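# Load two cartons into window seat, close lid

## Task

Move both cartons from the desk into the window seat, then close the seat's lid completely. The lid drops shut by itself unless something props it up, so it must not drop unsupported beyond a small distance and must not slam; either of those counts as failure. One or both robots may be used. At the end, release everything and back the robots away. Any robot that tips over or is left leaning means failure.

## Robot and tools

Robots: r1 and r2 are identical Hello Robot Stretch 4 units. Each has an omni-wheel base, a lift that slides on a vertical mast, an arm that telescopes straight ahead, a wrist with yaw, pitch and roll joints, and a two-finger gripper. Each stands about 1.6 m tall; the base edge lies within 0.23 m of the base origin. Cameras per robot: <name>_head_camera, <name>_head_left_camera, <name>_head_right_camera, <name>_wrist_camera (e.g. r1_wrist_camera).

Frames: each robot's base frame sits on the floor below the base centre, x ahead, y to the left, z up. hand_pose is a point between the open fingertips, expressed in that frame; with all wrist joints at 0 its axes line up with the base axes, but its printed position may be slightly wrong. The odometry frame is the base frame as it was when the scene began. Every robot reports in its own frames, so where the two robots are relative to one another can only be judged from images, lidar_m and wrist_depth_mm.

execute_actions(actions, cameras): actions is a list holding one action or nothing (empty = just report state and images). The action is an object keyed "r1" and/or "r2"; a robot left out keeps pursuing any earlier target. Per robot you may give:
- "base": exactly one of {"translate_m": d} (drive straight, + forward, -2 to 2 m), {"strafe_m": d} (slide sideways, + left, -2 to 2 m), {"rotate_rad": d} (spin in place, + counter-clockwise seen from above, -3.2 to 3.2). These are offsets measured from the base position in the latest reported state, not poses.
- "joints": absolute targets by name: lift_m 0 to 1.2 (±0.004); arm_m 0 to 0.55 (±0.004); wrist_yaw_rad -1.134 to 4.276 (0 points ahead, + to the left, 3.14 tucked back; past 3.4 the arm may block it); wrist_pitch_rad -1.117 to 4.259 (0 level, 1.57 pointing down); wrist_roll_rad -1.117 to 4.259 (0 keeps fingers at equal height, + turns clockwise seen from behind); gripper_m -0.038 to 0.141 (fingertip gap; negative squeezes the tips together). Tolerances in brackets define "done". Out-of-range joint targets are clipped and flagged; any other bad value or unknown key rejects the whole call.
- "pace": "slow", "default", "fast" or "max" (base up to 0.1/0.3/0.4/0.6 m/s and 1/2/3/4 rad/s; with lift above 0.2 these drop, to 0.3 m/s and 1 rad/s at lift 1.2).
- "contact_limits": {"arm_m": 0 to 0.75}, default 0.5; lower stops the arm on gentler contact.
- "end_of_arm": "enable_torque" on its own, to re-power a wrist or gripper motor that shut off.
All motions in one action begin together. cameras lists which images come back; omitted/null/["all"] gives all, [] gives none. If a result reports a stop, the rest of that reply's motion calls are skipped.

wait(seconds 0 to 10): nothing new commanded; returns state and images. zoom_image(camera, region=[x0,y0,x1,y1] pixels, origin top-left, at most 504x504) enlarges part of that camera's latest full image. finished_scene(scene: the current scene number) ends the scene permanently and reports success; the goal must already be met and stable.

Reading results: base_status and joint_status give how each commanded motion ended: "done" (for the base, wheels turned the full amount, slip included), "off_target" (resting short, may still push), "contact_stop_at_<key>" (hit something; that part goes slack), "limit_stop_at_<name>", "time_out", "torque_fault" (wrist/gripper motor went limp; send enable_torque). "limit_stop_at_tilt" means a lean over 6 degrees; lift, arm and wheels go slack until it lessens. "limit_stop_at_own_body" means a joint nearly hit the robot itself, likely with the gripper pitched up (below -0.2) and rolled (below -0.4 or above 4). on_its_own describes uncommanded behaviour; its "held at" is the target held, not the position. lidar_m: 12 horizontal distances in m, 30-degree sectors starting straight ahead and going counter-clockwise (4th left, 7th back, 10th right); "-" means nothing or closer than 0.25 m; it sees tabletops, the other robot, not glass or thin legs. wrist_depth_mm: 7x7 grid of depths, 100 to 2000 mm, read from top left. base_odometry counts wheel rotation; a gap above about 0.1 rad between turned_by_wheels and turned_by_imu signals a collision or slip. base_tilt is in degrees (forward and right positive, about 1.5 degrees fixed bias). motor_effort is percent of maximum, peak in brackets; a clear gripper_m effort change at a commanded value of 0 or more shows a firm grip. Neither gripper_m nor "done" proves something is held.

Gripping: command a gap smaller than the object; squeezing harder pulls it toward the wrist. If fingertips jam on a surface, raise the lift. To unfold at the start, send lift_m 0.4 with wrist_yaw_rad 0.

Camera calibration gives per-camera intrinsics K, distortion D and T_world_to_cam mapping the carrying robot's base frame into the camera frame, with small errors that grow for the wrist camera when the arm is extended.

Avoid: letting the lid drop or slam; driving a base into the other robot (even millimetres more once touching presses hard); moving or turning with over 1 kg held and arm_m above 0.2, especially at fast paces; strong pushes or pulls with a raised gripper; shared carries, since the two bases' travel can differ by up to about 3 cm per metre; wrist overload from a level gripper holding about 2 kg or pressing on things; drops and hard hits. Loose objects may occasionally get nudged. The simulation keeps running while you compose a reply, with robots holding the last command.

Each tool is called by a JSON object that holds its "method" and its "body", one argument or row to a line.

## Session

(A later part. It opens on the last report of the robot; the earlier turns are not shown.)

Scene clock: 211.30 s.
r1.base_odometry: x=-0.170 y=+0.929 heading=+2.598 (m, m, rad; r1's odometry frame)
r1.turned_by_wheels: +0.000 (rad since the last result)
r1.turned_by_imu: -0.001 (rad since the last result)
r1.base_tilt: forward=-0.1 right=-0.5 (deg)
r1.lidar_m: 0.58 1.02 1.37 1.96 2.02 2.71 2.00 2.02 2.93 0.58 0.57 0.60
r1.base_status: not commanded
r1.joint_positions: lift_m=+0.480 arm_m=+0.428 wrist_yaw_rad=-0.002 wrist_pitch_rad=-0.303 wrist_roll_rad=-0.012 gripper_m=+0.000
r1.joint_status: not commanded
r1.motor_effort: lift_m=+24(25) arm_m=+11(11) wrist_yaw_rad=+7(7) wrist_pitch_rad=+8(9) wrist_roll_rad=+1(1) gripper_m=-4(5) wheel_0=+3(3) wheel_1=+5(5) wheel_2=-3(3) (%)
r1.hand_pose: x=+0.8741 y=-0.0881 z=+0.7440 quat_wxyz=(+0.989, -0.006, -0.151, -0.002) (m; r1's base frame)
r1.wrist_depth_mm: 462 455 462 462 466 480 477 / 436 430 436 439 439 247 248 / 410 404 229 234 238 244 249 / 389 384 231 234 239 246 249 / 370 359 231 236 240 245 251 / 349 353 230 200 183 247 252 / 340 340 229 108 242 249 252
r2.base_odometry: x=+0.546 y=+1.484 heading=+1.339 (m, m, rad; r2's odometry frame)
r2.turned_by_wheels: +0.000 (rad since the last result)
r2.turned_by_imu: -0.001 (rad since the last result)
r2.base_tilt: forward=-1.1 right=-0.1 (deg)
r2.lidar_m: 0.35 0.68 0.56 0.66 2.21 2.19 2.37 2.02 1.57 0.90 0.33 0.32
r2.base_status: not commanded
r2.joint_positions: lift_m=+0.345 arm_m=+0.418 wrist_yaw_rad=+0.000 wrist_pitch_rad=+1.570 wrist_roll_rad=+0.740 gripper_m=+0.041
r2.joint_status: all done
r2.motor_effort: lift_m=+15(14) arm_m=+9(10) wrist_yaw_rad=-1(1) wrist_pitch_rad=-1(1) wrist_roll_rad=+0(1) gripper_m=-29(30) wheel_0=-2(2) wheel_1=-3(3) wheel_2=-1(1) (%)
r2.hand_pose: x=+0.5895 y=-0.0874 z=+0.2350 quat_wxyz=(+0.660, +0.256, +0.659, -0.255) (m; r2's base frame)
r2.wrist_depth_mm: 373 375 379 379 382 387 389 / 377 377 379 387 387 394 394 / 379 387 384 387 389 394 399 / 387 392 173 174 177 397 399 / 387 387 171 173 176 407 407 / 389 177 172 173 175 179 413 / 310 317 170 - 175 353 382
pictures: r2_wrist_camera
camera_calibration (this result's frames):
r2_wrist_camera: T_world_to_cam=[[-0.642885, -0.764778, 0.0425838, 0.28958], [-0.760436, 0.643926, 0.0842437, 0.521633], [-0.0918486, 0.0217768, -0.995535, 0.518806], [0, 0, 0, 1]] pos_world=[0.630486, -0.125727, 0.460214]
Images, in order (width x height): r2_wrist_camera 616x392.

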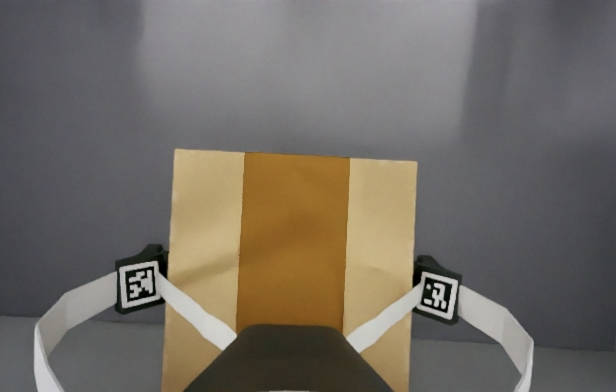

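{"method": "execute_actions", "body": {
  "actions": [
    {"r2": {"joints": {"lift_m": 0.33}, "pace": "slow"}}
  ],
  "cameras": []
}}

Scene clock: 214.03 s.
r1.base_odometry: x=-0.170 y=+0.929 heading=+2.598 (m, m, rad; r1's odometry frame)
r1.turned_by_wheels: +0.000 (rad since the last result)
r1.turned_by_imu: -0.001 (rad since the last result)
r1.base_tilt: forward=-0.2 right=-0.4 (deg)
r1.lidar_m: 0.57 1.03 1.40 1.96 2.03 2.72 1.98 2.03 2.90 0.59 0.57 0.57
r1.base_status: not commanded
r1.joint_positions: lift_m=+0.480 arm_m=+0.428 wrist_yaw_rad=-0.002 wrist_pitch_rad=-0.303 wrist_roll_rad=-0.012 gripper_m=+0.000
r1.joint_status: not commanded
r1.motor_effort: lift_m=+24(24) arm_m=+11(11) wrist_yaw_rad=+7(7) wrist_pitch_rad=+9(12) wrist_roll_rad=+1(1) gripper_m=-4(5) wheel_0=+3(3) wheel_1=+5(5) wheel_2=-3(3) (%)
r1.hand_pose: x=+0.8741 y=-0.0881 z=+0.7440 quat_wxyz=(+0.989, -0.006, -0.151, -0.002) (m; r1's base frame)
r1.wrist_depth_mm: 462 455 459 459 466 473 477 / 439 433 436 433 442 246 249 / 413 404 229 233 239 245 249 / 392 387 229 235 239 245 250 / 368 359 230 235 240 245 250 / 353 353 229 201 183 246 251 / 340 342 229 108 243 246 251
r2.base_odometry: x=+0.546 y=+1.484 heading=+1.340 (m, m, rad; r2's odometry frame)
r2.turned_by_wheels: +0.000 (rad since the last result)
r2.turned_by_imu: +0.000 (rad since the last result)
r2.base_tilt: forward=-1.1 right=-0.1 (deg)
r2.lidar_m: 0.39 0.68 0.57 0.66 2.21 2.19 2.38 2.02 1.58 0.90 0.36 0.33
r2.base_status: not commanded
r2.joint_positions: lift_m=+0.331 arm_m=+0.418 wrist_yaw_rad=-0.001 wrist_pitch_rad=+1.576 wrist_roll_rad=+0.740 gripper_m=+0.040
r2.joint_status: all done
r2.motor_effort: lift_m=+3(15) arm_m=+10(10) wrist_yaw_rad=+4(4) wrist_pitch_rad=-18(17) wrist_roll_rad=+0(1) gripper_m=-23(30) wheel_0=+0(2) wheel_1=-3(3) wheel_2=-1(1) (%)
r2.hand_pose: x=+0.5876 y=-0.0874 z=+0.2209 quat_wxyz=(+0.657, +0.255, +0.661, -0.257) (m; r2's base frame)
r2.wrist_depth_mm: 366 370 368 370 377 379 382 / 368 370 375 377 384 382 387 / 373 373 379 382 387 387 389 / 377 379 172 173 176 392 394 / 382 382 172 173 175 399 399 / 384 178 171 172 174 178 404 / 312 317 170 - 174 357 375
pictures: none
No camera images: the call's "cameras" was empty. Leave "cameras" out to get every camera's image.

{"method": "execute_actions", "body": {
  "actions": [
    {"r2": {"joints": {"lift_m": 0.345, "gripper_m": 0.14}, "pace": "slow"}}
  ],
  "cameras": ["r2_wrist_camera"]
}}

{"method": "execute_actions", "body": {
  "actions": [
    {"r2": {"joints": {"lift_m": 0.62}, "pace": "fast"}}
  ],
  "cameras": ["r2_wrist_camera"]
}}

Scene clock: 221.60 s.
r1.base_odometry: x=-0.170 y=+0.929 heading=+2.598 (m, m, rad; r1's odometry frame)
r1.turned_by_wheels: +0.000 (rad since the last result)
r1.turned_by_imu: -0.001 (rad since the last result)
r1.base_tilt: forward=-0.2 right=-0.4 (deg)
r1.lidar_m: 0.57 1.03 1.39 1.96 2.02 2.74 1.98 2.03 2.93 0.61 0.55 0.59
r1.base_status: not commanded
r1.joint_positions: lift_m=+0.480 arm_m=+0.428 wrist_yaw_rad=-0.002 wrist_pitch_rad=-0.303 wrist_roll_rad=-0.012 gripper_m=+0.000
r1.joint_status: not commanded
r1.motor_effort: lift_m=+24(24) arm_m=+11(11) wrist_yaw_rad=+7(7) wrist_pitch_rad=+8(7) wrist_roll_rad=+0(0) gripper_m=-3(6) wheel_0=+3(3) wheel_1=+5(5) wheel_2=-3(3) (%)
r1.hand_pose: x=+0.8741 y=-0.0881 z=+0.7440 quat_wxyz=(+0.989, -0.006, -0.151, -0.002) (m; r1's base frame)
r1.wrist_depth_mm: 462 455 459 462 466 477 477 / 433 433 436 439 445 247 249 / 415 407 229 233 238 244 250 / 387 392 230 235 240 245 248 / 368 359 230 234 241 246 251 / 351 351 229 200 182 247 251 / 340 340 230 108 243 247 251
r2.base_odometry: x=+0.546 y=+1.484 heading=+1.340 (m, m, rad; r2's odometry frame)
r2.turned_by_wheels: +0.000 (rad since the last result)
r2.turned_by_imu: -0.002 (rad since the last result)
r2.base_tilt: forward=-1.0 right=-0.2 (deg)
r2.lidar_m: 0.40 0.67 0.58 0.69 2.22 2.20 2.37 2.00 1.57 0.90 0.31 0.32
r2.base_status: not commanded
r2.joint_positions: lift_m=+0.345 arm_m=+0.418 wrist_yaw_rad=+0.000 wrist_pitch_rad=+1.570 wrist_roll_rad=+0.740 gripper_m=+0.140
r2.joint_status: all done
r2.motor_effort: lift_m=+17(25) arm_m=+9(10) wrist_yaw_rad=+0(4) wrist_pitch_rad=-2(17) wrist_roll_rad=+0(0) gripper_m=+3(28) wheel_0=+0(0) wheel_1=-2(3) wheel_2=-1(1) (%)
r2.hand_pose: x=+0.5893 y=-0.0874 z=+0.2348 quat_wxyz=(+0.659, +0.256, +0.659, -0.256) (m; r2's base frame)
r2.wrist_depth_mm: 373 375 379 384 384 387 392 / 379 379 384 384 389 394 394 / 382 384 387 389 394 399 397 / 384 389 183 189 397 402 404 / 392 213 185 186 187 404 407 / 392 392 185 185 190 410 413 / 314 320 188 - 320 364 382
pictures: r2_wrist_camera
camera_calibration (this result's frames):
r2_wrist_camera: T_world_to_cam=[[-0.643435, -0.764303, 0.042807, 0.289807], [-0.759931, 0.644487, 0.0845077, 0.521227], [-0.0921781, 0.0218449, -0.995503, 0.518816], [0, 0, 0, 1]] pos_world=[0.630391, -0.125757, 0.46003]
Images, in order (width x height): r2_wrist_camera 616x392.

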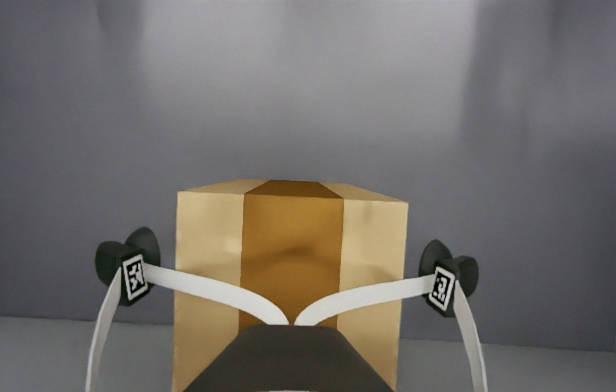

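Scene clock: 223.37 s.
r1.base_odometry: x=-0.170 y=+0.929 heading=+2.598 (m, m, rad; r1's odometry frame)
r1.turned_by_wheels: +0.000 (rad since the last result)
r1.turned_by_imu: +0.000 (rad since the last result)
r1.base_tilt: forward=-0.2 right=-0.4 (deg)
r1.lidar_m: 0.58 1.00 1.37 1.96 2.04 2.73 1.97 2.00 2.91 0.59 0.56 0.60
r1.base_status: not commanded
r1.joint_positions: lift_m=+0.480 arm_m=+0.428 wrist_yaw_rad=-0.002 wrist_pitch_rad=-0.303 wrist_roll_rad=-0.012 gripper_m=+0.000
r1.joint_status: not commanded
r1.motor_effort: lift_m=+24(24) arm_m=+11(11) wrist_yaw_rad=+7(7) wrist_pitch_rad=+10(13) wrist_roll_rad=+1(1) gripper_m=-5(6) wheel_0=+3(3) wheel_1=+5(5) wheel_2=-3(3) (%)
r1.hand_pose: x=+0.8741 y=-0.0881 z=+0.7440 quat_wxyz=(+0.989, -0.006, -0.151, -0.002) (m; r1's base frame)
r1.wrist_depth_mm: 462 459 459 462 466 477 477 / 439 430 433 439 442 246 248 / 413 410 229 233 238 244 249 / 387 389 229 235 239 246 248 / 370 357 231 235 241 246 250 / 349 351 230 200 183 247 252 / 340 340 229 108 242 248 253
r2.base_odometry: x=+0.546 y=+1.484 heading=+1.340 (m, m, rad; r2's odometry frame)
r2.turned_by_wheels: +0.000 (rad since the last result)
r2.turned_by_imu: +0.000 (rad since the last result)
r2.base_tilt: forward=-1.0 right=-0.1 (deg)
r2.lidar_m: 0.40 0.69 0.56 0.65 2.22 2.19 2.36 2.02 1.57 0.86 0.33 0.33
r2.base_status: not commanded
r2.joint_positions: lift_m=+0.620 arm_m=+0.418 wrist_yaw_rad=+0.000 wrist_pitch_rad=+1.570 wrist_roll_rad=+0.740 gripper_m=+0.140
r2.joint_status: all done
r2.motor_effort: lift_m=+22(24) arm_m=+10(9) wrist_yaw_rad=+1(1) wrist_pitch_rad=-1(1) wrist_roll_rad=-1(0) gripper_m=+0(2) wheel_0=+0(1) wheel_1=-2(2) wheel_2=-1(1) (%)
r2.hand_pose: x=+0.5894 y=-0.0874 z=+0.5094 quat_wxyz=(+0.659, +0.256, +0.659, -0.256) (m; r2's base frame)
r2.wrist_depth_mm: 521 634 640 615 591 580 517 / 525 640 654 647 654 661 521 / 535 661 654 654 668 668 517 / 544 654 668 455 683 676 504 / 539 213 668 466 683 654 500 / 424 387 402 421 433 488 480 / 315 320 338 - 359 366 387
pictures: r2_wrist_camera
camera_calibration (this result's frames):
r2_wrist_camera: T_world_to_cam=[[-0.64337, -0.76436, 0.0427551, 0.278059], [-0.759995, 0.64442, 0.0844464, 0.498113], [-0.0920997, 0.0218366, -0.99551, 0.792118], [0, 0, 0, 1]] pos_world=[0.630412, -0.125754, 0.73461]
Images, in order (width x height): r2_wrist_camera 616x392.

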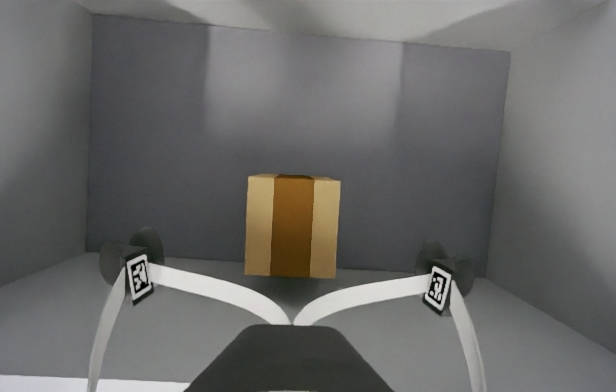

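{"method": "execute_actions", "body": {
  "actions": [
    {"r2": {"joints": {"arm_m": 0.0, "wrist_roll_rad": 0.0}, "pace": "fast"}}
  ],
  "cameras": []
}}

{"method": "execute_actions", "body": {
  "actions": [
    {"r2": {"base": {"rotate_rad": 2.38}, "pace": "fast"}}
  ],
  "cameras": []
}}

{"method": "execute_actions", "body": {
  "actions": [
    {"r2": {"base": {"translate_m": 1.3}, "joints": {"wrist_pitch_rad": 0.0, "lift_m": 0.605}, "pace": "fast"}}
  ],
  "cameras": ["r2_head_camera", "r2_wrist_camera", "r2_head_right_camera"]
}}

Scene clock: 236.73 s.
r1.base_odometry: x=-0.170 y=+0.929 heading=+2.598 (m, m, rad; r1's odometry frame)
r1.turned_by_wheels: +0.000 (rad since the last result)
r1.turned_by_imu: -0.001 (rad since the last result)
r1.base_tilt: forward=-0.2 right=-0.4 (deg)
r1.lidar_m: 0.56 1.04 1.37 1.96 2.03 2.73 1.98 2.03 2.89 0.59 0.56 0.58
r1.base_status: not commanded
r1.joint_positions: lift_m=+0.480 arm_m=+0.428 wrist_yaw_rad=-0.002 wrist_pitch_rad=-0.303 wrist_roll_rad=-0.012 gripper_m=+0.000
r1.joint_status: not commanded
r1.motor_effort: lift_m=+24(24) arm_m=+11(11) wrist_yaw_rad=+7(7) wrist_pitch_rad=+11(10) wrist_roll_rad=+0(0) gripper_m=-7(3) wheel_0=+3(3) wheel_1=+5(5) wheel_2=-3(3) (%)
r1.hand_pose: x=+0.8741 y=-0.0881 z=+0.7440 quat_wxyz=(+0.989, -0.006, -0.151, -0.002) (m; r1's base frame)
r1.wrist_depth_mm: 462 459 455 466 466 477 477 / 439 430 433 433 439 246 249 / 415 407 230 234 239 245 248 / 392 387 230 234 239 246 251 / 368 359 231 235 239 246 251 / 351 351 229 200 183 248 250 / 338 340 229 108 243 248 252
r2.base_odometry: x=+0.546 y=+1.484 heading=+1.340 (m, m, rad; r2's odometry frame)
r2.turned_by_wheels: +0.000 (rad since the last result)
r2.turned_by_imu: -0.001 (rad since the last result)
r2.base_tilt: forward=-1.1 right=-0.2 (deg)
r2.lidar_m: 0.38 0.69 0.56 0.69 2.22 2.20 2.35 2.01 1.56 0.91 0.34 0.34
r2.base_status: not commanded
r2.joint_positions: lift_m=+0.620 arm_m=+0.002 wrist_yaw_rad=+0.000 wrist_pitch_rad=+1.570 wrist_roll_rad=+0.000 gripper_m=+0.140
r2.joint_status: all done
r2.motor_effort: lift_m=+22(22) arm_m=-10(10) wrist_yaw_rad=+1(1) wrist_pitch_rad=-2(2) wrist_roll_rad=-2(7) gripper_m=+0(2) wheel_0=+1(0) wheel_1=-3(3) wheel_2=-1(1) (%)
r2.hand_pose: x=+0.1728 y=-0.0874 z=+0.5094 quat_wxyz=(+0.707, +0.000, +0.707, +0.000) (m; r2's base frame)
r2.wrist_depth_mm: 699 699 699 433 301 661 477 / 699 707 715 668 349 445 343 / 715 707 715 723 488 314 750 / 715 723 530 723 741 750 750 / 723 213 517 521 741 750 759 / 723 521 525 530 759 768 768 / 741 525 525 - 768 768 778
pictures: none
No camera images: the call's "cameras" was empty. Leave "cameras" out to get every camera's image.

Scene clock: 238.87 s.
r1.base_odometry: x=-0.170 y=+0.929 heading=+2.598 (m, m, rad; r1's odometry frame)
r1.turned_by_wheels: +0.000 (rad since the last result)
r1.turned_by_imu: +0.000 (rad since the last result)
r1.base_tilt: forward=-0.2 right=-0.6 (deg)
r1.lidar_m: 0.55 1.03 1.38 1.94 2.03 2.73 1.96 2.04 2.92 0.56 0.58 0.61
r1.base_status: not commanded
r1.joint_positions: lift_m=+0.480 arm_m=+0.428 wrist_yaw_rad=-0.002 wrist_pitch_rad=-0.303 wrist_roll_rad=-0.012 gripper_m=+0.000
r1.joint_status: not commanded
r1.motor_effort: lift_m=+24(24) arm_m=+11(11) wrist_yaw_rad=+7(7) wrist_pitch_rad=+8(9) wrist_roll_rad=+1(1) gripper_m=-4(5) wheel_0=+3(3) wheel_1=+5(5) wheel_2=-3(3) (%)
r1.hand_pose: x=+0.8741 y=-0.0881 z=+0.7440 quat_wxyz=(+0.989, -0.006, -0.151, -0.002) (m; r1's base frame)
r1.wrist_depth_mm: 459 455 459 466 466 473 473 / 439 433 436 436 442 247 250 / 410 402 229 235 238 244 247 / 392 389 229 234 239 245 249 / 370 357 230 234 240 246 249 / 351 351 229 201 183 246 251 / 340 340 229 108 243 247 252
r2.base_odometry: x=+0.546 y=+1.484 heading=-2.563 (m, m, rad; r2's odometry frame)
r2.turned_by_wheels: +2.380 (rad since the last result)
r2.turned_by_imu: +2.407 (rad since the last result)
r2.base_tilt: forward=-0.9 right=-0.1 (deg)
r2.lidar_m: 2.16 2.30 2.07 2.00 1.07 0.77 0.34 0.39 0.50 0.57 0.56 2.26
r2.base_status: done
r2.joint_positions: lift_m=+0.620 arm_m=+0.002 wrist_yaw_rad=+0.000 wrist_pitch_rad=+1.570 wrist_roll_rad=+0.000 gripper_m=+0.140
r2.joint_status: not commanded
r2.motor_effort: lift_m=+19(22) arm_m=-10(10) wrist_yaw_rad=-1(2) wrist_pitch_rad=-1(2) wrist_roll_rad=-2(4) gripper_m=+0(1) wheel_0=+0(10) wheel_1=+0(9) wheel_2=+0(9) (%)
r2.hand_pose: x=+0.1729 y=-0.0874 z=+0.5096 quat_wxyz=(+0.707, +0.000, +0.707, +0.000) (m; r2's base frame)
r2.wrist_depth_mm: 699 699 707 707 715 723 723 / 699 707 715 723 723 732 732 / 715 707 715 732 732 741 732 / 699 723 535 732 741 750 676 / 715 213 521 525 759 759 759 / 723 521 525 521 750 759 778 / 732 530 530 - 759 778 778
pictures: none
No camera images: the call's "cameras" was empty. Leave "cameras" out to get every camera's image.

Scene clock: 243.40 s.
r1.base_odometry: x=-0.170 y=+0.929 heading=+2.598 (m, m, rad; r1's odometry frame)
r1.turned_by_wheels: +0.000 (rad since the last result)
r1.turned_by_imu: -0.001 (rad since the last result)
r1.base_tilt: forward=-0.2 right=-0.4 (deg)
r1.lidar_m: 0.57 1.02 1.39 1.95 2.04 2.69 1.98 1.10 1.19 2.76 0.82 0.59
r1.base_status: not commanded
r1.joint_positions: lift_m=+0.480 arm_m=+0.428 wrist_yaw_rad=-0.002 wrist_pitch_rad=-0.303 wrist_roll_rad=-0.012 gripper_m=+0.000
r1.joint_status: not commanded
r1.motor_effort: lift_m=+24(24) arm_m=+11(11) wrist_yaw_rad=+7(7) wrist_pitch_rad=+14(9) wrist_roll_rad=+1(0) gripper_m=-4(5) wheel_0=+3(3) wheel_1=+5(5) wheel_2=-3(3) (%)
r1.hand_pose: x=+0.8741 y=-0.0881 z=+0.7440 quat_wxyz=(+0.989, -0.006, -0.151, -0.002) (m; r1's base frame)
r1.wrist_depth_mm: 455 459 455 466 466 469 477 / 442 427 436 436 439 247 249 / 413 407 229 233 238 244 249 / 392 387 230 235 240 244 250 / 370 359 231 234 240 246 251 / 353 353 229 201 183 247 251 / 338 338 229 108 243 248 252
r2.base_odometry: x=-0.542 y=+0.774 heading=-2.563 (m, m, rad; r2's odometry frame)
r2.turned_by_wheels: +0.000 (rad since the last result)
r2.turned_by_imu: -0.004 (rad since the last result)
r2.base_tilt: forward=-1.0 right=-0.2 (deg)
r2.lidar_m: 0.88 0.91 1.28 1.97 2.10 2.14 1.63 1.12 2.84 2.75 2.28 0.92
r2.base_status: done
r2.joint_positions: lift_m=+0.605 arm_m=+0.002 wrist_yaw_rad=+0.000 wrist_pitch_rad=+0.002 wrist_roll_rad=+0.000 gripper_m=+0.140
r2.joint_status: all done
r2.motor_effort: lift_m=+14(17) arm_m=-9(10) wrist_yaw_rad=-1(1) wrist_pitch_rad=-8(13) wrist_roll_rad=-2(2) gripper_m=+2(6) wheel_0=+2(9) wheel_1=+2(8) wheel_2=+1(12) (%)
r2.hand_pose: x=+0.4611 y=-0.0874 z=+0.7828 quat_wxyz=(+1.000, +0.000, +0.001, +0.000) (m; r2's base frame)
r2.wrist_depth_mm: 1366 1366 1366 1430 1397 1430 1397 / 1397 1397 1397 1397 1430 1464 1430 / 1397 1397 1397 1430 1430 1430 1464 / 1160 1281 1430 1430 715 1464 1464 / 1464 213 1464 768 683 723 1464 / 1464 1464 1430 1464 1078 1499 1499 / 1499 1464 1464 - 1499 1499 1499
pictures: r2_head_camera, r2_head_right_camera, r2_wrist_camera
camera_calibration (this result's frames):
r2_wrist_camera: T_world_to_cam=[[-0.0429693, -0.998275, 0.0400189, -0.111274], [-0.0874144, -0.0361457, -0.995516, 0.853345], [0.995245, -0.0462749, -0.0857105, -0.166971], [0, 0, 0, 1]] pos_world=[0.23599, -0.0879635, 0.839661]
Images, in order (width x height): r2_head_camera 420x560, r2_head_right_camera 420x672, r2_wrist_camera 616x392.

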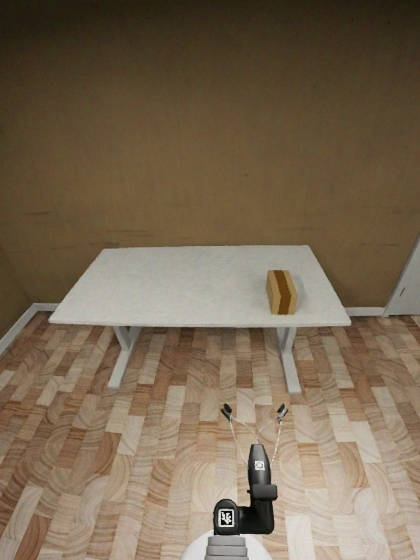

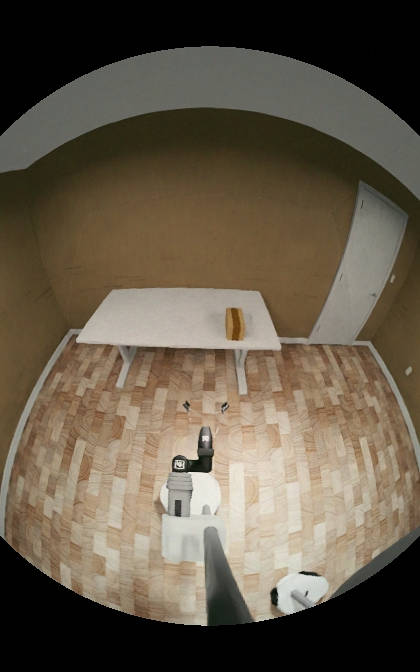

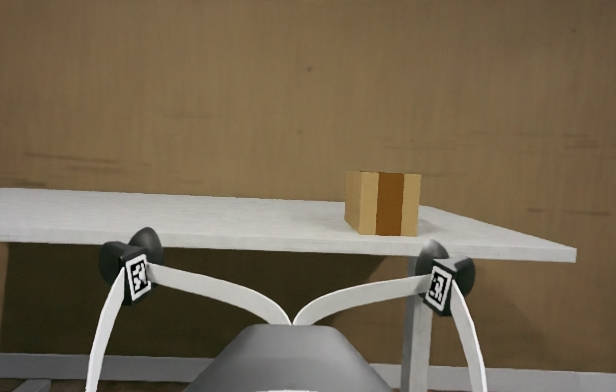

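{"method": "execute_actions", "body": {
  "actions": [
    {"r2": {"base": {"strafe_m": -0.18}, "pace": "fast"}}
  ],
  "cameras": []
}}

{"method": "execute_actions", "body": {
  "actions": [
    {"r2": {"base": {"translate_m": 0.36}, "joints": {"lift_m": 0.6}, "pace": "fast"}}
  ],
  "cameras": ["r2_head_camera", "r2_wrist_camera"]
}}

Scene clock: 251.53 s.
r1.base_odometry: x=-0.170 y=+0.929 heading=+2.598 (m, m, rad; r1's odometry frame)
r1.turned_by_wheels: +0.000 (rad since the last result)
r1.turned_by_imu: -0.001 (rad since the last result)
r1.base_tilt: forward=-0.4 right=-0.5 (deg)
r1.lidar_m: 0.56 1.02 1.41 1.96 2.03 2.71 2.01 1.00 2.93 2.76 0.88 0.60
r1.base_status: not commanded
r1.joint_positions: lift_m=+0.480 arm_m=+0.428 wrist_yaw_rad=-0.002 wrist_pitch_rad=-0.303 wrist_roll_rad=-0.012 gripper_m=+0.000
r1.joint_status: not commanded
r1.motor_effort: lift_m=+24(24) arm_m=+11(11) wrist_yaw_rad=+7(7) wrist_pitch_rad=+10(9) wrist_roll_rad=+1(1) gripper_m=-6(3) wheel_0=+3(3) wheel_1=+5(5) wheel_2=-3(3) (%)
r1.hand_pose: x=+0.8741 y=-0.0881 z=+0.7440 quat_wxyz=(+0.989, -0.006, -0.151, -0.002) (m; r1's base frame)
r1.wrist_depth_mm: 462 459 459 462 462 473 477 / 436 427 433 439 442 245 249 / 413 404 229 234 239 244 249 / 389 389 231 235 239 245 249 / 373 359 232 234 240 246 250 / 349 351 229 200 183 247 251 / 336 342 229 109 243 247 252
r2.base_odometry: x=-0.641 y=+0.924 heading=-2.563 (m, m, rad; r2's odometry frame)
r2.turned_by_wheels: +0.000 (rad since the last result)
r2.turned_by_imu: +0.000 (rad since the last result)
r2.base_tilt: forward=-1.1 right=-0.1 (deg)
r2.lidar_m: 0.87 0.94 1.31 2.16 2.26 2.16 1.64 1.01 2.67 2.57 2.29 0.92
r2.base_status: done
r2.joint_positions: lift_m=+0.605 arm_m=+0.002 wrist_yaw_rad=+0.000 wrist_pitch_rad=+0.002 wrist_roll_rad=+0.000 gripper_m=+0.140
r2.joint_status: not commanded
r2.motor_effort: lift_m=+14(14) arm_m=-9(10) wrist_yaw_rad=+0(1) wrist_pitch_rad=-7(8) wrist_roll_rad=-2(2) gripper_m=+2(1) wheel_0=+0(12) wheel_1=+1(12) wheel_2=+0(3) (%)
r2.hand_pose: x=+0.4611 y=-0.0874 z=+0.7828 quat_wxyz=(+1.000, +0.000, +0.001, +0.000) (m; r2's base frame)
r2.wrist_depth_mm: 1366 1397 1430 1397 1464 1430 1430 / 1397 1397 1430 1397 1397 1430 1464 / 1397 1430 1430 1430 1430 1430 1464 / 1138 1255 1430 715 1464 1430 1499 / 1464 214 1464 768 691 1464 1464 / 1430 1430 1464 1042 1464 1464 1499 / 1430 1430 1464 - 1464 1537 1537
pictures: none
No camera images: the call's "cameras" was empty. Leave "cameras" out to get every camera's image.

Scene clock: 253.80 s.
r1.base_odometry: x=-0.170 y=+0.929 heading=+2.598 (m, m, rad; r1's odometry frame)
r1.turned_by_wheels: +0.000 (rad since the last result)
r1.turned_by_imu: +0.000 (rad since the last result)
r1.base_tilt: forward=-0.2 right=-0.5 (deg)
r1.lidar_m: 0.56 1.04 1.39 1.96 2.03 2.75 2.00 1.33 2.92 2.76 0.83 0.61
r1.base_status: not commanded
r1.joint_positions: lift_m=+0.480 arm_m=+0.428 wrist_yaw_rad=-0.002 wrist_pitch_rad=-0.303 wrist_roll_rad=-0.012 gripper_m=+0.000
r1.joint_status: not commanded
r1.motor_effort: lift_m=+24(24) arm_m=+11(11) wrist_yaw_rad=+7(7) wrist_pitch_rad=+9(10) wrist_roll_rad=+1(1) gripper_m=-6(6) wheel_0=+3(3) wheel_1=+5(5) wheel_2=-3(3) (%)
r1.hand_pose: x=+0.8741 y=-0.0881 z=+0.7440 quat_wxyz=(+0.989, -0.006, -0.151, -0.002) (m; r1's base frame)
r1.wrist_depth_mm: 462 459 455 462 469 469 477 / 436 436 436 439 445 246 250 / 415 410 230 235 238 244 248 / 392 387 230 236 238 246 251 / 373 359 230 235 240 246 251 / 351 349 230 200 183 246 253 / 338 338 229 108 243 249 252
r2.base_odometry: x=-0.942 y=+0.727 heading=-2.563 (m, m, rad; r2's odometry frame)
r2.turned_by_wheels: +0.000 (rad since the last result)
r2.turned_by_imu: -0.001 (rad since the last result)
r2.base_tilt: forward=-1.0 right=-0.2 (deg)
r2.lidar_m: 0.51 0.54 0.76 2.12 2.25 2.54 1.99 1.34 2.67 2.59 1.79 0.52
r2.base_status: done
r2.joint_positions: lift_m=+0.600 arm_m=+0.002 wrist_yaw_rad=+0.000 wrist_pitch_rad=+0.002 wrist_roll_rad=+0.000 gripper_m=+0.140
r2.joint_status: all done
r2.motor_effort: lift_m=+13(14) arm_m=-9(9) wrist_yaw_rad=+0(0) wrist_pitch_rad=-8(8) wrist_roll_rad=-2(2) gripper_m=+1(0) wheel_0=+1(8) wheel_1=+1(7) wheel_2=+2(11) (%)
r2.hand_pose: x=+0.4611 y=-0.0874 z=+0.7778 quat_wxyz=(+1.000, +0.000, +0.001, +0.000) (m; r2's base frame)
r2.wrist_depth_mm: 1025 1042 1042 1042 1042 1078 1078 / 1042 1060 1060 1078 1060 1078 1078 / 1060 1060 1060 1078 1098 1098 1098 / 1042 1078 1008 347 1078 1060 1098 / 466 213 445 351 484 591 1098 / 296 293 298 300 303 312 355 / 1098 1098 1118 - 661 1138 1118
pictures: r2_head_camera, r2_wrist_camera
camera_calibration (this result's frames):
r2_wrist_camera: T_world_to_cam=[[-0.0429772, -0.998274, 0.0400185, -0.111072], [-0.0874022, -0.0361452, -0.995517, 0.848379], [0.995246, -0.0462822, -0.0856979, -0.167408], [0, 0, 0, 1]] pos_world=[0.235988, -0.0879639, 0.834675]
Images, in order (width x height): r2_head_camera 420x560, r2_wrist_camera 616x392.

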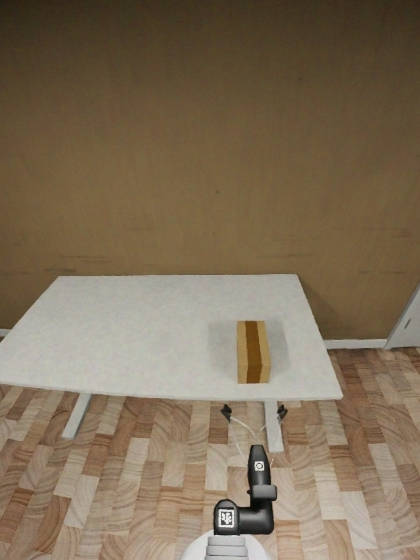

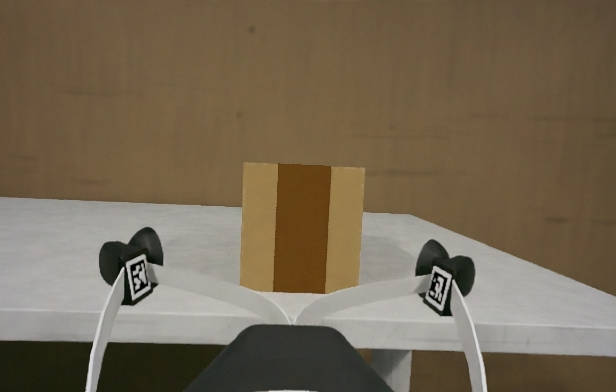

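{"method": "execute_actions", "body": {
  "actions": [
    {"r2": {"base": {"strafe_m": -0.014}, "joints": {"arm_m": 0.165}, "pace": "slow"}}
  ],
  "cameras": ["r2_wrist_camera"]
}}

Scene clock: 259.70 s.
r1.base_odometry: x=-0.170 y=+0.929 heading=+2.598 (m, m, rad; r1's odometry frame)
r1.turned_by_wheels: +0.000 (rad since the last result)
r1.turned_by_imu: -0.001 (rad since the last result)
r1.base_tilt: forward=-0.1 right=-0.4 (deg)
r1.lidar_m: 0.55 1.02 1.35 1.96 2.05 2.70 1.99 1.32 2.93 2.77 0.85 0.60
r1.base_status: not commanded
r1.joint_positions: lift_m=+0.480 arm_m=+0.428 wrist_yaw_rad=-0.002 wrist_pitch_rad=-0.303 wrist_roll_rad=-0.012 gripper_m=+0.000
r1.joint_status: not commanded
r1.motor_effort: lift_m=+24(24) arm_m=+11(11) wrist_yaw_rad=+7(7) wrist_pitch_rad=+10(10) wrist_roll_rad=+1(1) gripper_m=-4(3) wheel_0=+3(3) wheel_1=+5(5) wheel_2=-3(3) (%)
r1.hand_pose: x=+0.8741 y=-0.0881 z=+0.7440 quat_wxyz=(+0.989, -0.006, -0.151, -0.002) (m; r1's base frame)
r1.wrist_depth_mm: 459 455 459 466 473 477 477 / 436 436 436 436 442 246 250 / 410 407 230 234 239 243 249 / 392 387 231 236 239 245 250 / 370 355 231 234 239 246 250 / 349 351 228 200 183 247 252 / 336 340 229 109 243 248 251
r2.base_odometry: x=-0.949 y=+0.739 heading=-2.563 (m, m, rad; r2's odometry frame)
r2.turned_by_wheels: +0.000 (rad since the last result)
r2.turned_by_imu: -0.002 (rad since the last result)
r2.base_tilt: forward=-1.0 right=-0.2 (deg)
r2.lidar_m: 0.52 0.54 0.77 2.16 2.27 2.50 1.54 1.35 2.66 2.57 1.77 0.53
r2.base_status: done
r2.joint_positions: lift_m=+0.600 arm_m=+0.163 wrist_yaw_rad=+0.000 wrist_pitch_rad=+0.002 wrist_roll_rad=+0.000 gripper_m=+0.140
r2.joint_status: all done
r2.motor_effort: lift_m=+13(13) arm_m=+10(10) wrist_yaw_rad=+0(0) wrist_pitch_rad=-7(8) wrist_roll_rad=-2(3) gripper_m=+0(1) wheel_0=+3(7) wheel_1=-4(7) wheel_2=+0(2) (%)
r2.hand_pose: x=+0.6226 y=-0.0874 z=+0.7778 quat_wxyz=(+1.000, +0.000, +0.001, +0.000) (m; r2's base frame)
r2.wrist_depth_mm: 866 878 878 891 904 891 904 / 891 878 891 891 904 904 917 / 904 904 904 917 917 931 904 / 904 917 185 186 190 931 931 / 452 213 187 189 191 580 960 / 293 263 189 189 193 307 351 / 213 207 191 - 219 234 242
pictures: r2_wrist_camera
camera_calibration (this result's frames):
r2_wrist_camera: T_world_to_cam=[[-0.0429868, -0.998274, 0.0400181, -0.104125], [-0.0873954, -0.0361443, -0.995518, 0.8625], [0.995246, -0.0462915, -0.0856908, -0.328226], [0, 0, 0, 1]] pos_world=[0.397568, -0.0879645, 0.834675]
Images, in order (width x height): r2_wrist_camera 616x392.

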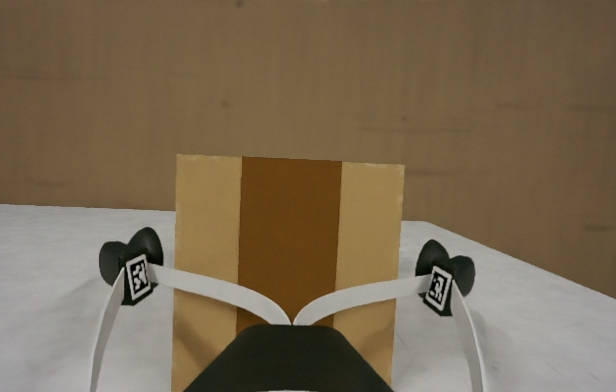

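{"method": "execute_actions", "body": {
  "actions": [
    {"r2": {"joints": {"gripper_m": 0.04}}}
  ],
  "cameras": []
}}

{"method": "execute_actions", "body": {
  "actions": [
    {"r2": {"joints": {"lift_m": 0.65}, "pace": "slow"}}
  ],
  "cameras": []
}}

{"method": "execute_actions", "body": {
  "actions": [
    {"r2": {"base": {"translate_m": -0.3}, "joints": {"lift_m": 0.8, "arm_m": 0.0}}}
  ],
  "cameras": []
}}

{"method": "execute_actions", "body": {
  "actions": [
    {"r2": {"base": {"strafe_m": 0.22}, "joints": {"wrist_pitch_rad": 1.57}}}
  ],
  "cameras": ["r2_wrist_camera"]
}}

{"method": "execute_actions", "body": {
  "actions": [
    {"r2": {"base": {"rotate_rad": 3.105}}}
  ],
  "cameras": ["r2_head_camera"]
}}

Scene clock: 268.93 s.
r1.base_odometry: x=-0.170 y=+0.929 heading=+2.598 (m, m, rad; r1's odometry frame)
r1.turned_by_wheels: +0.000 (rad since the last result)
r1.turned_by_imu: -0.001 (rad since the last result)
r1.base_tilt: forward=-0.2 right=-0.5 (deg)
r1.lidar_m: 0.56 1.03 1.36 1.96 2.03 2.73 1.96 1.35 2.91 2.77 0.84 0.60
r1.base_status: not commanded
r1.joint_positions: lift_m=+0.480 arm_m=+0.428 wrist_yaw_rad=-0.002 wrist_pitch_rad=-0.303 wrist_roll_rad=-0.012 gripper_m=+0.000
r1.joint_status: not commanded
r1.motor_effort: lift_m=+24(24) arm_m=+11(11) wrist_yaw_rad=+7(7) wrist_pitch_rad=+12(10) wrist_roll_rad=+0(0) gripper_m=-2(5) wheel_0=+3(3) wheel_1=+5(5) wheel_2=-3(3) (%)
r1.hand_pose: x=+0.8741 y=-0.0881 z=+0.7440 quat_wxyz=(+0.989, -0.006, -0.151, -0.002) (m; r1's base frame)
r1.wrist_depth_mm: 459 462 462 462 469 473 477 / 439 427 433 439 445 246 250 / 413 410 229 233 238 244 248 / 392 387 229 235 239 245 250 / 373 359 230 234 240 246 250 / 353 353 229 200 183 247 251 / 338 340 229 109 241 247 252
r2.base_odometry: x=-0.950 y=+0.739 heading=-2.563 (m, m, rad; r2's odometry frame)
r2.turned_by_wheels: +0.000 (rad since the last result)
r2.turned_by_imu: -0.001 (rad since the last result)
r2.base_tilt: forward=-1.0 right=+0.0 (deg)
r2.lidar_m: 0.50 0.53 0.75 2.15 2.29 2.53 1.56 1.32 2.66 2.57 1.74 0.56
r2.base_status: not commanded
r2.joint_positions: lift_m=+0.600 arm_m=+0.163 wrist_yaw_rad=+0.001 wrist_pitch_rad=+0.003 wrist_roll_rad=+0.000 gripper_m=+0.041
r2.joint_status: all done
r2.motor_effort: lift_m=+13(14) arm_m=+8(10) wrist_yaw_rad=-3(5) wrist_pitch_rad=-9(9) wrist_roll_rad=-3(2) gripper_m=-26(25) wheel_0=+3(3) wheel_1=-3(4) wheel_2=+1(1) (%)
r2.hand_pose: x=+0.6230 y=-0.0870 z=+0.7778 quat_wxyz=(+1.000, +0.000, +0.001, +0.001) (m; r2's base frame)
r2.wrist_depth_mm: 878 891 891 891 891 904 917 / 891 891 904 904 917 917 904 / 904 904 891 917 917 917 917 / 904 917 166 167 170 931 946 / 455 418 168 169 172 580 960 / 270 177 169 171 173 180 349 / 213 216 171 - 176 225 241
pictures: none
No camera images: the call's "cameras" was empty. Leave "cameras" out to get every camera's image.

Scene clock: 270.23 s.
r1.base_odometry: x=-0.170 y=+0.929 heading=+2.598 (m, m, rad; r1's odometry frame)
r1.turned_by_wheels: +0.000 (rad since the last result)
r1.turned_by_imu: +0.000 (rad since the last result)
r1.base_tilt: forward=-0.2 right=-0.4 (deg)
r1.lidar_m: 0.56 1.00 1.38 1.96 2.05 2.68 1.98 1.34 2.90 2.77 0.85 0.60
r1.base_status: not commanded
r1.joint_positions: lift_m=+0.480 arm_m=+0.428 wrist_yaw_rad=-0.002 wrist_pitch_rad=-0.303 wrist_roll_rad=-0.012 gripper_m=+0.000
r1.joint_status: not commanded
r1.motor_effort: lift_m=+24(24) arm_m=+11(11) wrist_yaw_rad=+7(7) wrist_pitch_rad=+12(9) wrist_roll_rad=+0(1) gripper_m=-1(4) wheel_0=+3(3) wheel_1=+5(5) wheel_2=-3(3) (%)
r1.hand_pose: x=+0.8741 y=-0.0881 z=+0.7440 quat_wxyz=(+0.989, -0.006, -0.151, -0.002) (m; r1's base frame)
r1.wrist_depth_mm: 459 459 459 466 469 477 480 / 439 433 433 436 442 246 249 / 413 407 230 235 240 245 248 / 387 389 230 235 238 245 251 / 368 357 231 234 240 246 251 / 351 349 229 201 183 247 251 / 336 340 229 108 244 247 251
r2.base_odometry: x=-0.950 y=+0.739 heading=-2.563 (m, m, rad; r2's odometry frame)
r2.turned_by_wheels: +0.000 (rad since the last result)
r2.turned_by_imu: +0.000 (rad since the last result)
r2.base_tilt: forward=-0.9 right=-0.2 (deg)
r2.lidar_m: 0.50 0.53 0.77 2.15 2.27 2.52 1.56 1.32 2.67 2.58 1.78 0.56
r2.base_status: not commanded
r2.joint_positions: lift_m=+0.649 arm_m=+0.163 wrist_yaw_rad=+0.001 wrist_pitch_rad=+0.016 wrist_roll_rad=+0.000 gripper_m=+0.041
r2.joint_status: all done
r2.on_its_own: wrist_pitch_rad is at rest, and its effort (-47) is outside its rest range (-23 to +23)
r2.motor_effort: lift_m=+26(27) arm_m=+8(8) wrist_yaw_rad=-2(4) wrist_pitch_rad=-47(48) wrist_roll_rad=-1(2) gripper_m=-22(25) wheel_0=+3(3) wheel_1=-4(4) wheel_2=+1(1) (%)
r2.hand_pose: x=+0.6229 y=-0.0872 z=+0.8228 quat_wxyz=(+1.000, +0.000, +0.008, +0.000) (m; r2's base frame)
r2.wrist_depth_mm: 878 866 866 904 891 878 904 / 891 878 891 891 891 904 904 / 891 891 891 891 904 917 931 / 917 917 174 177 180 931 917 / 580 603 172 174 176 946 960 / 357 177 169 170 173 178 946 / 285 287 165 - 170 300 322
pictures: none
No camera images: the call's "cameras" was empty. Leave "cameras" out to get every camera's image.

Scene clock: 272.70 s.
r1.base_odometry: x=-0.170 y=+0.929 heading=+2.598 (m, m, rad; r1's odometry frame)
r1.turned_by_wheels: +0.000 (rad since the last result)
r1.turned_by_imu: +0.000 (rad since the last result)
r1.base_tilt: forward=-0.1 right=-0.4 (deg)
r1.lidar_m: 0.57 1.03 1.39 1.96 2.02 2.71 1.98 1.05 2.92 2.76 0.85 0.60
r1.base_status: not commanded
r1.joint_positions: lift_m=+0.480 arm_m=+0.428 wrist_yaw_rad=-0.002 wrist_pitch_rad=-0.303 wrist_roll_rad=-0.012 gripper_m=+0.000
r1.joint_status: not commanded
r1.motor_effort: lift_m=+24(24) arm_m=+11(11) wrist_yaw_rad=+7(7) wrist_pitch_rad=+9(10) wrist_roll_rad=+1(1) gripper_m=-2(4) wheel_0=+3(3) wheel_1=+5(5) wheel_2=-3(3) (%)
r1.hand_pose: x=+0.8741 y=-0.0881 z=+0.7440 quat_wxyz=(+0.989, -0.006, -0.151, -0.002) (m; r1's base frame)
r1.wrist_depth_mm: 459 459 459 462 469 477 480 / 439 430 436 439 445 247 247 / 413 407 229 235 238 245 250 / 389 387 229 235 239 246 249 / 370 359 231 234 241 246 250 / 349 351 229 200 183 246 251 / 338 340 229 108 242 247 251
r2.base_odometry: x=-0.698 y=+0.903 heading=-2.563 (m, m, rad; r2's odometry frame)
r2.turned_by_wheels: +0.000 (rad since the last result)
r2.turned_by_imu: +0.000 (rad since the last result)
r2.base_tilt: forward=-1.0 right=-0.1 (deg)
r2.lidar_m: 0.82 0.87 1.23 2.17 2.29 2.23 1.69 1.06 2.63 2.56 2.19 0.84
r2.base_status: done
r2.joint_positions: lift_m=+0.799 arm_m=+0.002 wrist_yaw_rad=+0.000 wrist_pitch_rad=+0.020 wrist_roll_rad=+0.000 gripper_m=+0.041
r2.joint_status: all done
r2.on_its_own: wrist_pitch_rad is at rest, and its effort (-58) is outside its rest range (-23 to +23)
r2.motor_effort: lift_m=+27(27) arm_m=-9(10) wrist_yaw_rad=+1(3) wrist_pitch_rad=-58(63) wrist_roll_rad=-1(1) gripper_m=-28(28) wheel_0=-1(7) wheel_1=-2(7) wheel_2=+0(10) (%)
r2.hand_pose: x=+0.4610 y=-0.0875 z=+0.9717 quat_wxyz=(+1.000, +0.000, +0.010, +0.000) (m; r2's base frame)
r2.wrist_depth_mm: 1308 1308 1308 1281 1336 1336 1366 / 1308 1336 1336 1336 1336 1366 1336 / 1366 1336 1336 1366 1366 1366 1366 / 1366 1336 223 221 1366 1397 1366 / 1118 1138 187 190 200 1397 1430 / 683 174 165 167 174 180 1430 / 1397 609 146 - 152 1397 1464
pictures: none
No camera images: the call's "cameras" was empty. Leave "cameras" out to get every camera's image.

Scene clock: 274.73 s.
r1.base_odometry: x=-0.170 y=+0.929 heading=+2.598 (m, m, rad; r1's odometry frame)
r1.turned_by_wheels: +0.000 (rad since the last result)
r1.turned_by_imu: +0.000 (rad since the last result)
r1.base_tilt: forward=-0.3 right=-0.6 (deg)
r1.lidar_m: 0.58 1.04 1.39 1.96 2.03 2.72 1.97 1.18 1.28 2.77 0.84 0.61
r1.base_status: not commanded
r1.joint_positions: lift_m=+0.480 arm_m=+0.428 wrist_yaw_rad=-0.002 wrist_pitch_rad=-0.303 wrist_roll_rad=-0.012 gripper_m=+0.000
r1.joint_status: not commanded
r1.motor_effort: lift_m=+24(24) arm_m=+11(11) wrist_yaw_rad=+7(8) wrist_pitch_rad=+12(6) wrist_roll_rad=+0(0) gripper_m=-4(4) wheel_0=+3(3) wheel_1=+5(5) wheel_2=-3(3) (%)
r1.hand_pose: x=+0.8741 y=-0.0881 z=+0.7440 quat_wxyz=(+0.989, -0.006, -0.151, -0.002) (m; r1's base frame)
r1.wrist_depth_mm: 462 455 455 466 469 477 473 / 436 430 433 439 439 246 249 / 413 407 229 234 239 245 248 / 387 389 229 235 239 244 249 / 370 359 230 235 241 245 249 / 351 353 229 200 183 246 251 / 340 338 230 108 243 248 252
r2.base_odometry: x=-0.578 y=+0.719 heading=-2.563 (m, m, rad; r2's odometry frame)
r2.turned_by_wheels: +0.000 (rad since the last result)
r2.turned_by_imu: -0.002 (rad since the last result)
r2.base_tilt: forward=-1.0 right=-0.1 (deg)
r2.lidar_m: 0.81 0.88 1.22 1.92 2.07 2.20 1.69 1.16 2.87 2.78 2.19 0.85
r2.base_status: done
r2.joint_positions: lift_m=+0.799 arm_m=+0.002 wrist_yaw_rad=+0.000 wrist_pitch_rad=+1.568 wrist_roll_rad=+0.000 gripper_m=+0.041
r2.joint_status: all done
r2.motor_effort: lift_m=+26(27) arm_m=-9(10) wrist_yaw_rad=-1(1) wrist_pitch_rad=+4(51) wrist_roll_rad=-1(1) gripper_m=-30(28) wheel_0=-2(11) wheel_1=+2(10) wheel_2=+1(0) (%)
r2.hand_pose: x=+0.1732 y=-0.0874 z=+0.6891 quat_wxyz=(+0.708, +0.000, +0.706, +0.000) (m; r2's base frame)
r2.wrist_depth_mm: 866 854 878 891 878 904 891 / 866 878 878 891 891 904 917 / 878 878 891 917 904 917 931 / 878 904 186 189 917 931 946 / 891 891 187 188 190 917 946 / 904 182 186 188 190 180 946 / 904 931 187 - 931 946 960
pictures: r2_wrist_camera
camera_calibration (this result's frames):
r2_wrist_camera: T_world_to_cam=[[0.0401644, -0.998256, 0.0432722, -0.136561], [-0.995914, -0.0364894, 0.0826053, 0.149285], [-0.0808822, -0.0464132, -0.995642, 0.924848], [0, 0, 0, 1]] pos_world=[0.228963, -0.0879504, 0.914396]
Images, in order (width x height): r2_wrist_camera 616x392.

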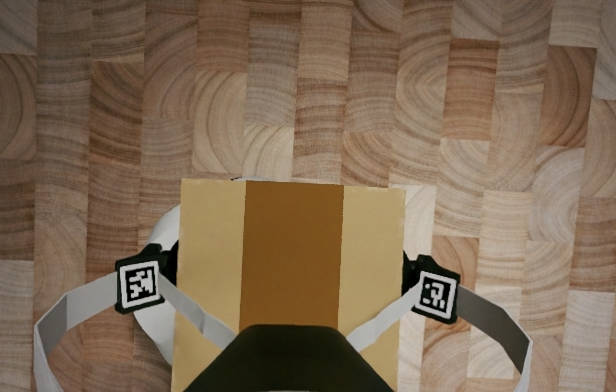

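Scene clock: 277.57 s.
r1.base_odometry: x=-0.170 y=+0.929 heading=+2.598 (m, m, rad; r1's odometry frame)
r1.turned_by_wheels: +0.000 (rad since the last result)
r1.turned_by_imu: -0.001 (rad since the last result)
r1.base_tilt: forward=-0.1 right=-0.4 (deg)
r1.lidar_m: 0.55 1.03 1.39 1.96 2.02 2.73 1.97 1.20 1.21 2.76 0.85 0.60
r1.base_status: not commanded
r1.joint_positions: lift_m=+0.480 arm_m=+0.428 wrist_yaw_rad=-0.002 wrist_pitch_rad=-0.303 wrist_roll_rad=-0.012 gripper_m=+0.000
r1.joint_status: not commanded
r1.motor_effort: lift_m=+24(24) arm_m=+11(11) wrist_yaw_rad=+7(7) wrist_pitch_rad=+10(11) wrist_roll_rad=+1(1) gripper_m=-6(4) wheel_0=+3(3) wheel_1=+5(5) wheel_2=-3(3) (%)
r1.hand_pose: x=+0.8741 y=-0.0881 z=+0.7440 quat_wxyz=(+0.989, -0.006, -0.151, -0.002) (m; r1's base frame)
r1.wrist_depth_mm: 459 459 462 466 469 473 477 / 439 430 436 439 442 245 249 / 410 407 229 234 239 244 249 / 389 392 230 235 241 246 250 / 373 359 230 234 241 245 250 / 353 351 229 200 183 246 251 / 338 340 230 108 243 247 253
r2.base_odometry: x=-0.578 y=+0.719 heading=+0.542 (m, m, rad; r2's odometry frame)
r2.turned_by_wheels: +3.105 (rad since the last result)
r2.turned_by_imu: +3.140 (rad since the last result)
r2.base_tilt: forward=-1.0 right=-0.1 (deg)
r2.lidar_m: 1.69 1.15 2.89 2.79 2.27 0.85 0.82 0.84 1.20 1.93 2.04 2.18
r2.base_status: done
r2.joint_positions: lift_m=+0.799 arm_m=+0.002 wrist_yaw_rad=+0.000 wrist_pitch_rad=+1.569 wrist_roll_rad=+0.000 gripper_m=+0.041
r2.joint_status: not commanded
r2.motor_effort: lift_m=+26(26) arm_m=-9(9) wrist_yaw_rad=-1(1) wrist_pitch_rad=+2(6) wrist_roll_rad=-1(1) gripper_m=-30(30) wheel_0=-1(9) wheel_1=-3(8) wheel_2=-1(6) (%)
r2.hand_pose: x=+0.1731 y=-0.0874 z=+0.6891 quat_wxyz=(+0.708, +0.000, +0.706, +0.000) (m; r2's base frame)
r2.wrist_depth_mm: 878 866 878 866 904 904 917 / 878 878 891 904 891 904 931 / 866 878 891 891 904 917 931 / 891 904 187 189 917 931 931 / 904 891 187 188 191 946 960 / 904 182 186 188 190 180 960 / 917 904 186 - 960 960 960
pictures: r2_head_camera
Images, in order (width x height): r2_head_camera 420x560.

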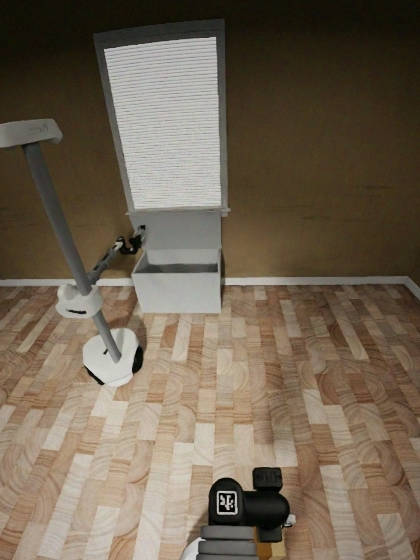

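{"method": "execute_actions", "body": {
  "actions": [
    {"r2": {"base": {"translate_m": 1.335}, "joints": {"gripper_m": 0.015}}}
  ],
  "cameras": []
}}

{"method": "execute_actions", "body": {
  "actions": [
    {"r2": {"base": {"rotate_rad": 0.505}, "joints": {"wrist_roll_rad": 0.51}}}
  ],
  "cameras": []
}}

{"method": "execute_actions", "body": {
  "actions": [
    {"r2": {"joints": {"arm_m": 0.35}}}
  ],
  "cameras": ["r1_head_camera", "r2_head_camera", "r2_wrist_camera"]
}}

Scene clock: 290.93 s.
r1.base_odometry: x=-0.170 y=+0.929 heading=+2.598 (m, m, rad; r1's odometry frame)
r1.turned_by_wheels: +0.000 (rad since the last result)
r1.turned_by_imu: -0.002 (rad since the last result)
r1.base_tilt: forward=-0.2 right=-0.3 (deg)
r1.lidar_m: 0.57 1.03 1.40 1.95 2.03 2.73 1.98 2.03 2.90 0.64 0.63 0.59
r1.base_status: not commanded
r1.joint_positions: lift_m=+0.480 arm_m=+0.428 wrist_yaw_rad=-0.002 wrist_pitch_rad=-0.303 wrist_roll_rad=-0.012 gripper_m=+0.000
r1.joint_status: not commanded
r1.motor_effort: lift_m=+24(24) arm_m=+11(11) wrist_yaw_rad=+7(7) wrist_pitch_rad=+8(10) wrist_roll_rad=+1(0) gripper_m=-2(6) wheel_0=+3(3) wheel_1=+5(5) wheel_2=-3(3) (%)
r1.hand_pose: x=+0.8741 y=-0.0881 z=+0.7440 quat_wxyz=(+0.989, -0.006, -0.151, -0.002) (m; r1's base frame)
r1.wrist_depth_mm: 462 455 459 466 469 477 477 / 442 433 433 436 439 246 249 / 413 402 229 234 239 245 248 / 392 387 229 236 239 245 249 / 368 359 229 234 242 248 250 / 351 351 230 200 183 247 252 / 336 338 229 108 241 249 253
r2.base_odometry: x=+0.565 y=+1.408 heading=+0.542 (m, m, rad; r2's odometry frame)
r2.turned_by_wheels: +0.001 (rad since the last result)
r2.turned_by_imu: -0.005 (rad since the last result)
r2.base_tilt: forward=-1.0 right=-0.1 (deg)
r2.lidar_m: 0.35 0.37 0.53 0.62 0.65 2.28 2.21 2.26 2.04 1.96 1.09 0.81
r2.base_status: done
r2.joint_positions: lift_m=+0.799 arm_m=+0.002 wrist_yaw_rad=+0.000 wrist_pitch_rad=+1.569 wrist_roll_rad=+0.000 gripper_m=+0.016
r2.joint_status: all done
r2.motor_effort: lift_m=+26(26) arm_m=-9(9) wrist_yaw_rad=-1(0) wrist_pitch_rad=+3(3) wrist_roll_rad=-2(2) gripper_m=-35(36) wheel_0=+3(6) wheel_1=+2(9) wheel_2=+2(9) (%)
r2.hand_pose: x=+0.1731 y=-0.0874 z=+0.6891 quat_wxyz=(+0.708, +0.000, +0.707, +0.000) (m; r2's base frame)
r2.wrist_depth_mm: 508 492 668 878 904 891 904 / 741 691 768 904 904 904 917 / 866 891 891 904 904 917 946 / 891 904 181 182 904 917 946 / 891 707 181 182 184 931 946 / 153 174 179 181 183 173 946 / 917 917 178 - 931 960 960
pictures: none
No camera images: the call's "cameras" was empty. Leave "cameras" out to get every camera's image.

Scene clock: 292.23 s.
r1.base_odometry: x=-0.170 y=+0.929 heading=+2.598 (m, m, rad; r1's odometry frame)
r1.turned_by_wheels: +0.000 (rad since the last result)
r1.turned_by_imu: +0.000 (rad since the last result)
r1.base_tilt: forward=-0.2 right=-0.3 (deg)
r1.lidar_m: 0.55 1.04 1.37 1.95 2.03 2.71 2.01 2.03 2.89 0.62 0.61 0.60
r1.base_status: not commanded
r1.joint_positions: lift_m=+0.480 arm_m=+0.428 wrist_yaw_rad=-0.002 wrist_pitch_rad=-0.303 wrist_roll_rad=-0.012 gripper_m=+0.000
r1.joint_status: not commanded
r1.motor_effort: lift_m=+24(24) arm_m=+11(11) wrist_yaw_rad=+7(7) wrist_pitch_rad=+12(9) wrist_roll_rad=+1(1) gripper_m=-5(5) wheel_0=+3(3) wheel_1=+5(5) wheel_2=-3(3) (%)
r1.hand_pose: x=+0.8741 y=-0.0881 z=+0.7440 quat_wxyz=(+0.989, -0.006, -0.151, -0.002) (m; r1's base frame)
r1.wrist_depth_mm: 462 455 462 466 466 473 480 / 436 430 436 442 442 246 249 / 413 410 229 235 240 245 249 / 392 384 229 235 240 246 250 / 370 359 230 235 240 246 250 / 351 351 229 200 183 248 251 / 340 340 229 108 243 248 252
r2.base_odometry: x=+0.565 y=+1.408 heading=+1.047 (m, m, rad; r2's odometry frame)
r2.turned_by_wheels: +0.504 (rad since the last result)
r2.turned_by_imu: +0.510 (rad since the last result)
r2.base_tilt: forward=-1.0 right=-0.1 (deg)
r2.lidar_m: 0.37 0.50 0.62 0.63 3.09 2.17 2.26 2.04 1.95 1.16 0.82 0.37
r2.base_status: done
r2.joint_positions: lift_m=+0.799 arm_m=+0.002 wrist_yaw_rad=+0.000 wrist_pitch_rad=+1.569 wrist_roll_rad=+0.510 gripper_m=+0.016
r2.joint_status: all done
r2.motor_effort: lift_m=+26(26) arm_m=-10(9) wrist_yaw_rad=+1(1) wrist_pitch_rad=+1(3) wrist_roll_rad=-1(5) gripper_m=-28(38) wheel_0=-4(8) wheel_1=-1(7) wheel_2=-2(10) (%)
r2.hand_pose: x=+0.1730 y=-0.0874 z=+0.6891 quat_wxyz=(+0.685, +0.178, +0.684, -0.178) (m; r2's base frame)
r2.wrist_depth_mm: 603 732 831 878 891 904 917 / 647 609 569 891 904 904 904 / 878 878 904 904 904 917 931 / 891 904 181 182 904 931 931 / 891 891 180 182 184 931 931 / 152 174 180 181 183 172 946 / 917 917 179 - 449 946 976
pictures: none
No camera images: the call's "cameras" was empty. Leave "cameras" out to get every camera's image.

Scene clock: 294.40 s.
r1.base_odometry: x=-0.170 y=+0.929 heading=+2.598 (m, m, rad; r1's odometry frame)
r1.turned_by_wheels: +0.000 (rad since the last result)
r1.turned_by_imu: +0.000 (rad since the last result)
r1.base_tilt: forward=-0.2 right=-0.4 (deg)
r1.lidar_m: 0.57 1.02 1.39 1.97 2.02 2.75 2.00 2.03 2.93 0.61 0.62 0.61
r1.base_status: not commanded
r1.joint_positions: lift_m=+0.480 arm_m=+0.428 wrist_yaw_rad=-0.002 wrist_pitch_rad=-0.303 wrist_roll_rad=-0.012 gripper_m=+0.000
r1.joint_status: not commanded
r1.motor_effort: lift_m=+24(24) arm_m=+11(11) wrist_yaw_rad=+7(7) wrist_pitch_rad=+8(10) wrist_roll_rad=+0(0) gripper_m=-5(3) wheel_0=+3(3) wheel_1=+5(5) wheel_2=-3(3) (%)
r1.hand_pose: x=+0.8741 y=-0.0881 z=+0.7440 quat_wxyz=(+0.989, -0.006, -0.151, -0.002) (m; r1's base frame)
r1.wrist_depth_mm: 466 452 455 462 473 477 477 / 439 433 430 439 442 246 250 / 413 407 229 234 239 245 248 / 389 389 230 235 240 245 249 / 373 359 232 235 241 244 250 / 349 351 229 200 182 246 251 / 340 340 229 108 243 249 253
r2.base_odometry: x=+0.565 y=+1.408 heading=+1.047 (m, m, rad; r2's odometry frame)
r2.turned_by_wheels: +0.000 (rad since the last result)
r2.turned_by_imu: -0.001 (rad since the last result)
r2.base_tilt: forward=-1.1 right=-0.3 (deg)
r2.lidar_m: 0.36 0.53 0.59 0.61 3.08 2.17 2.27 2.02 1.95 1.12 0.82 0.35
r2.base_status: not commanded
r2.joint_positions: lift_m=+0.799 arm_m=+0.348 wrist_yaw_rad=+0.000 wrist_pitch_rad=+1.569 wrist_roll_rad=+0.510 gripper_m=+0.016
r2.joint_status: all done
r2.motor_effort: lift_m=+26(26) arm_m=+10(10) wrist_yaw_rad=-1(2) wrist_pitch_rad=+2(6) wrist_roll_rad=+1(1) gripper_m=-36(36) wheel_0=-4(4) wheel_1=-1(1) wheel_2=-2(2) (%)
r2.hand_pose: x=+0.5196 y=-0.0874 z=+0.6891 quat_wxyz=(+0.685, +0.178, +0.684, -0.178) (m; r2's base frame)
r2.wrist_depth_mm: 723 691 676 654 554 668 654 / 820 809 820 831 683 904 917 / 798 820 831 831 668 917 904 / 831 627 181 183 492 931 931 / 654 627 180 182 183 931 931 / 152 174 180 182 183 172 946 / 904 931 179 - 732 931 960
pictures: r1_head_camera, r2_head_camera, r2_wrist_camera
camera_calibration (this result's frames):
r2_wrist_camera: T_world_to_cam=[[-0.451517, -0.891246, 0.0425774, 0.114839], [-0.887301, 0.45352, 0.0837672, 0.479852], [-0.0939668, 0.0000433668, -0.995575, 0.963678], [0, 0, 0, 1]] pos_world=[0.568178, -0.115314, 0.914329]
Images, in order (width x height): r1_head_camera 420x560, r2_head_camera 420x560, r2_wrist_camera 616x392.

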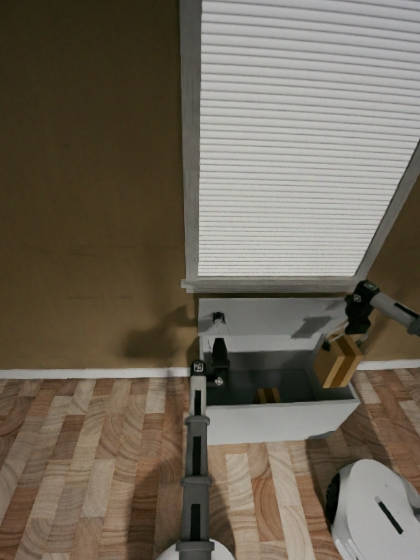

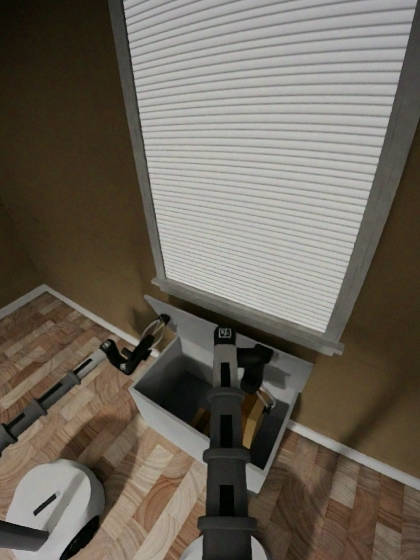

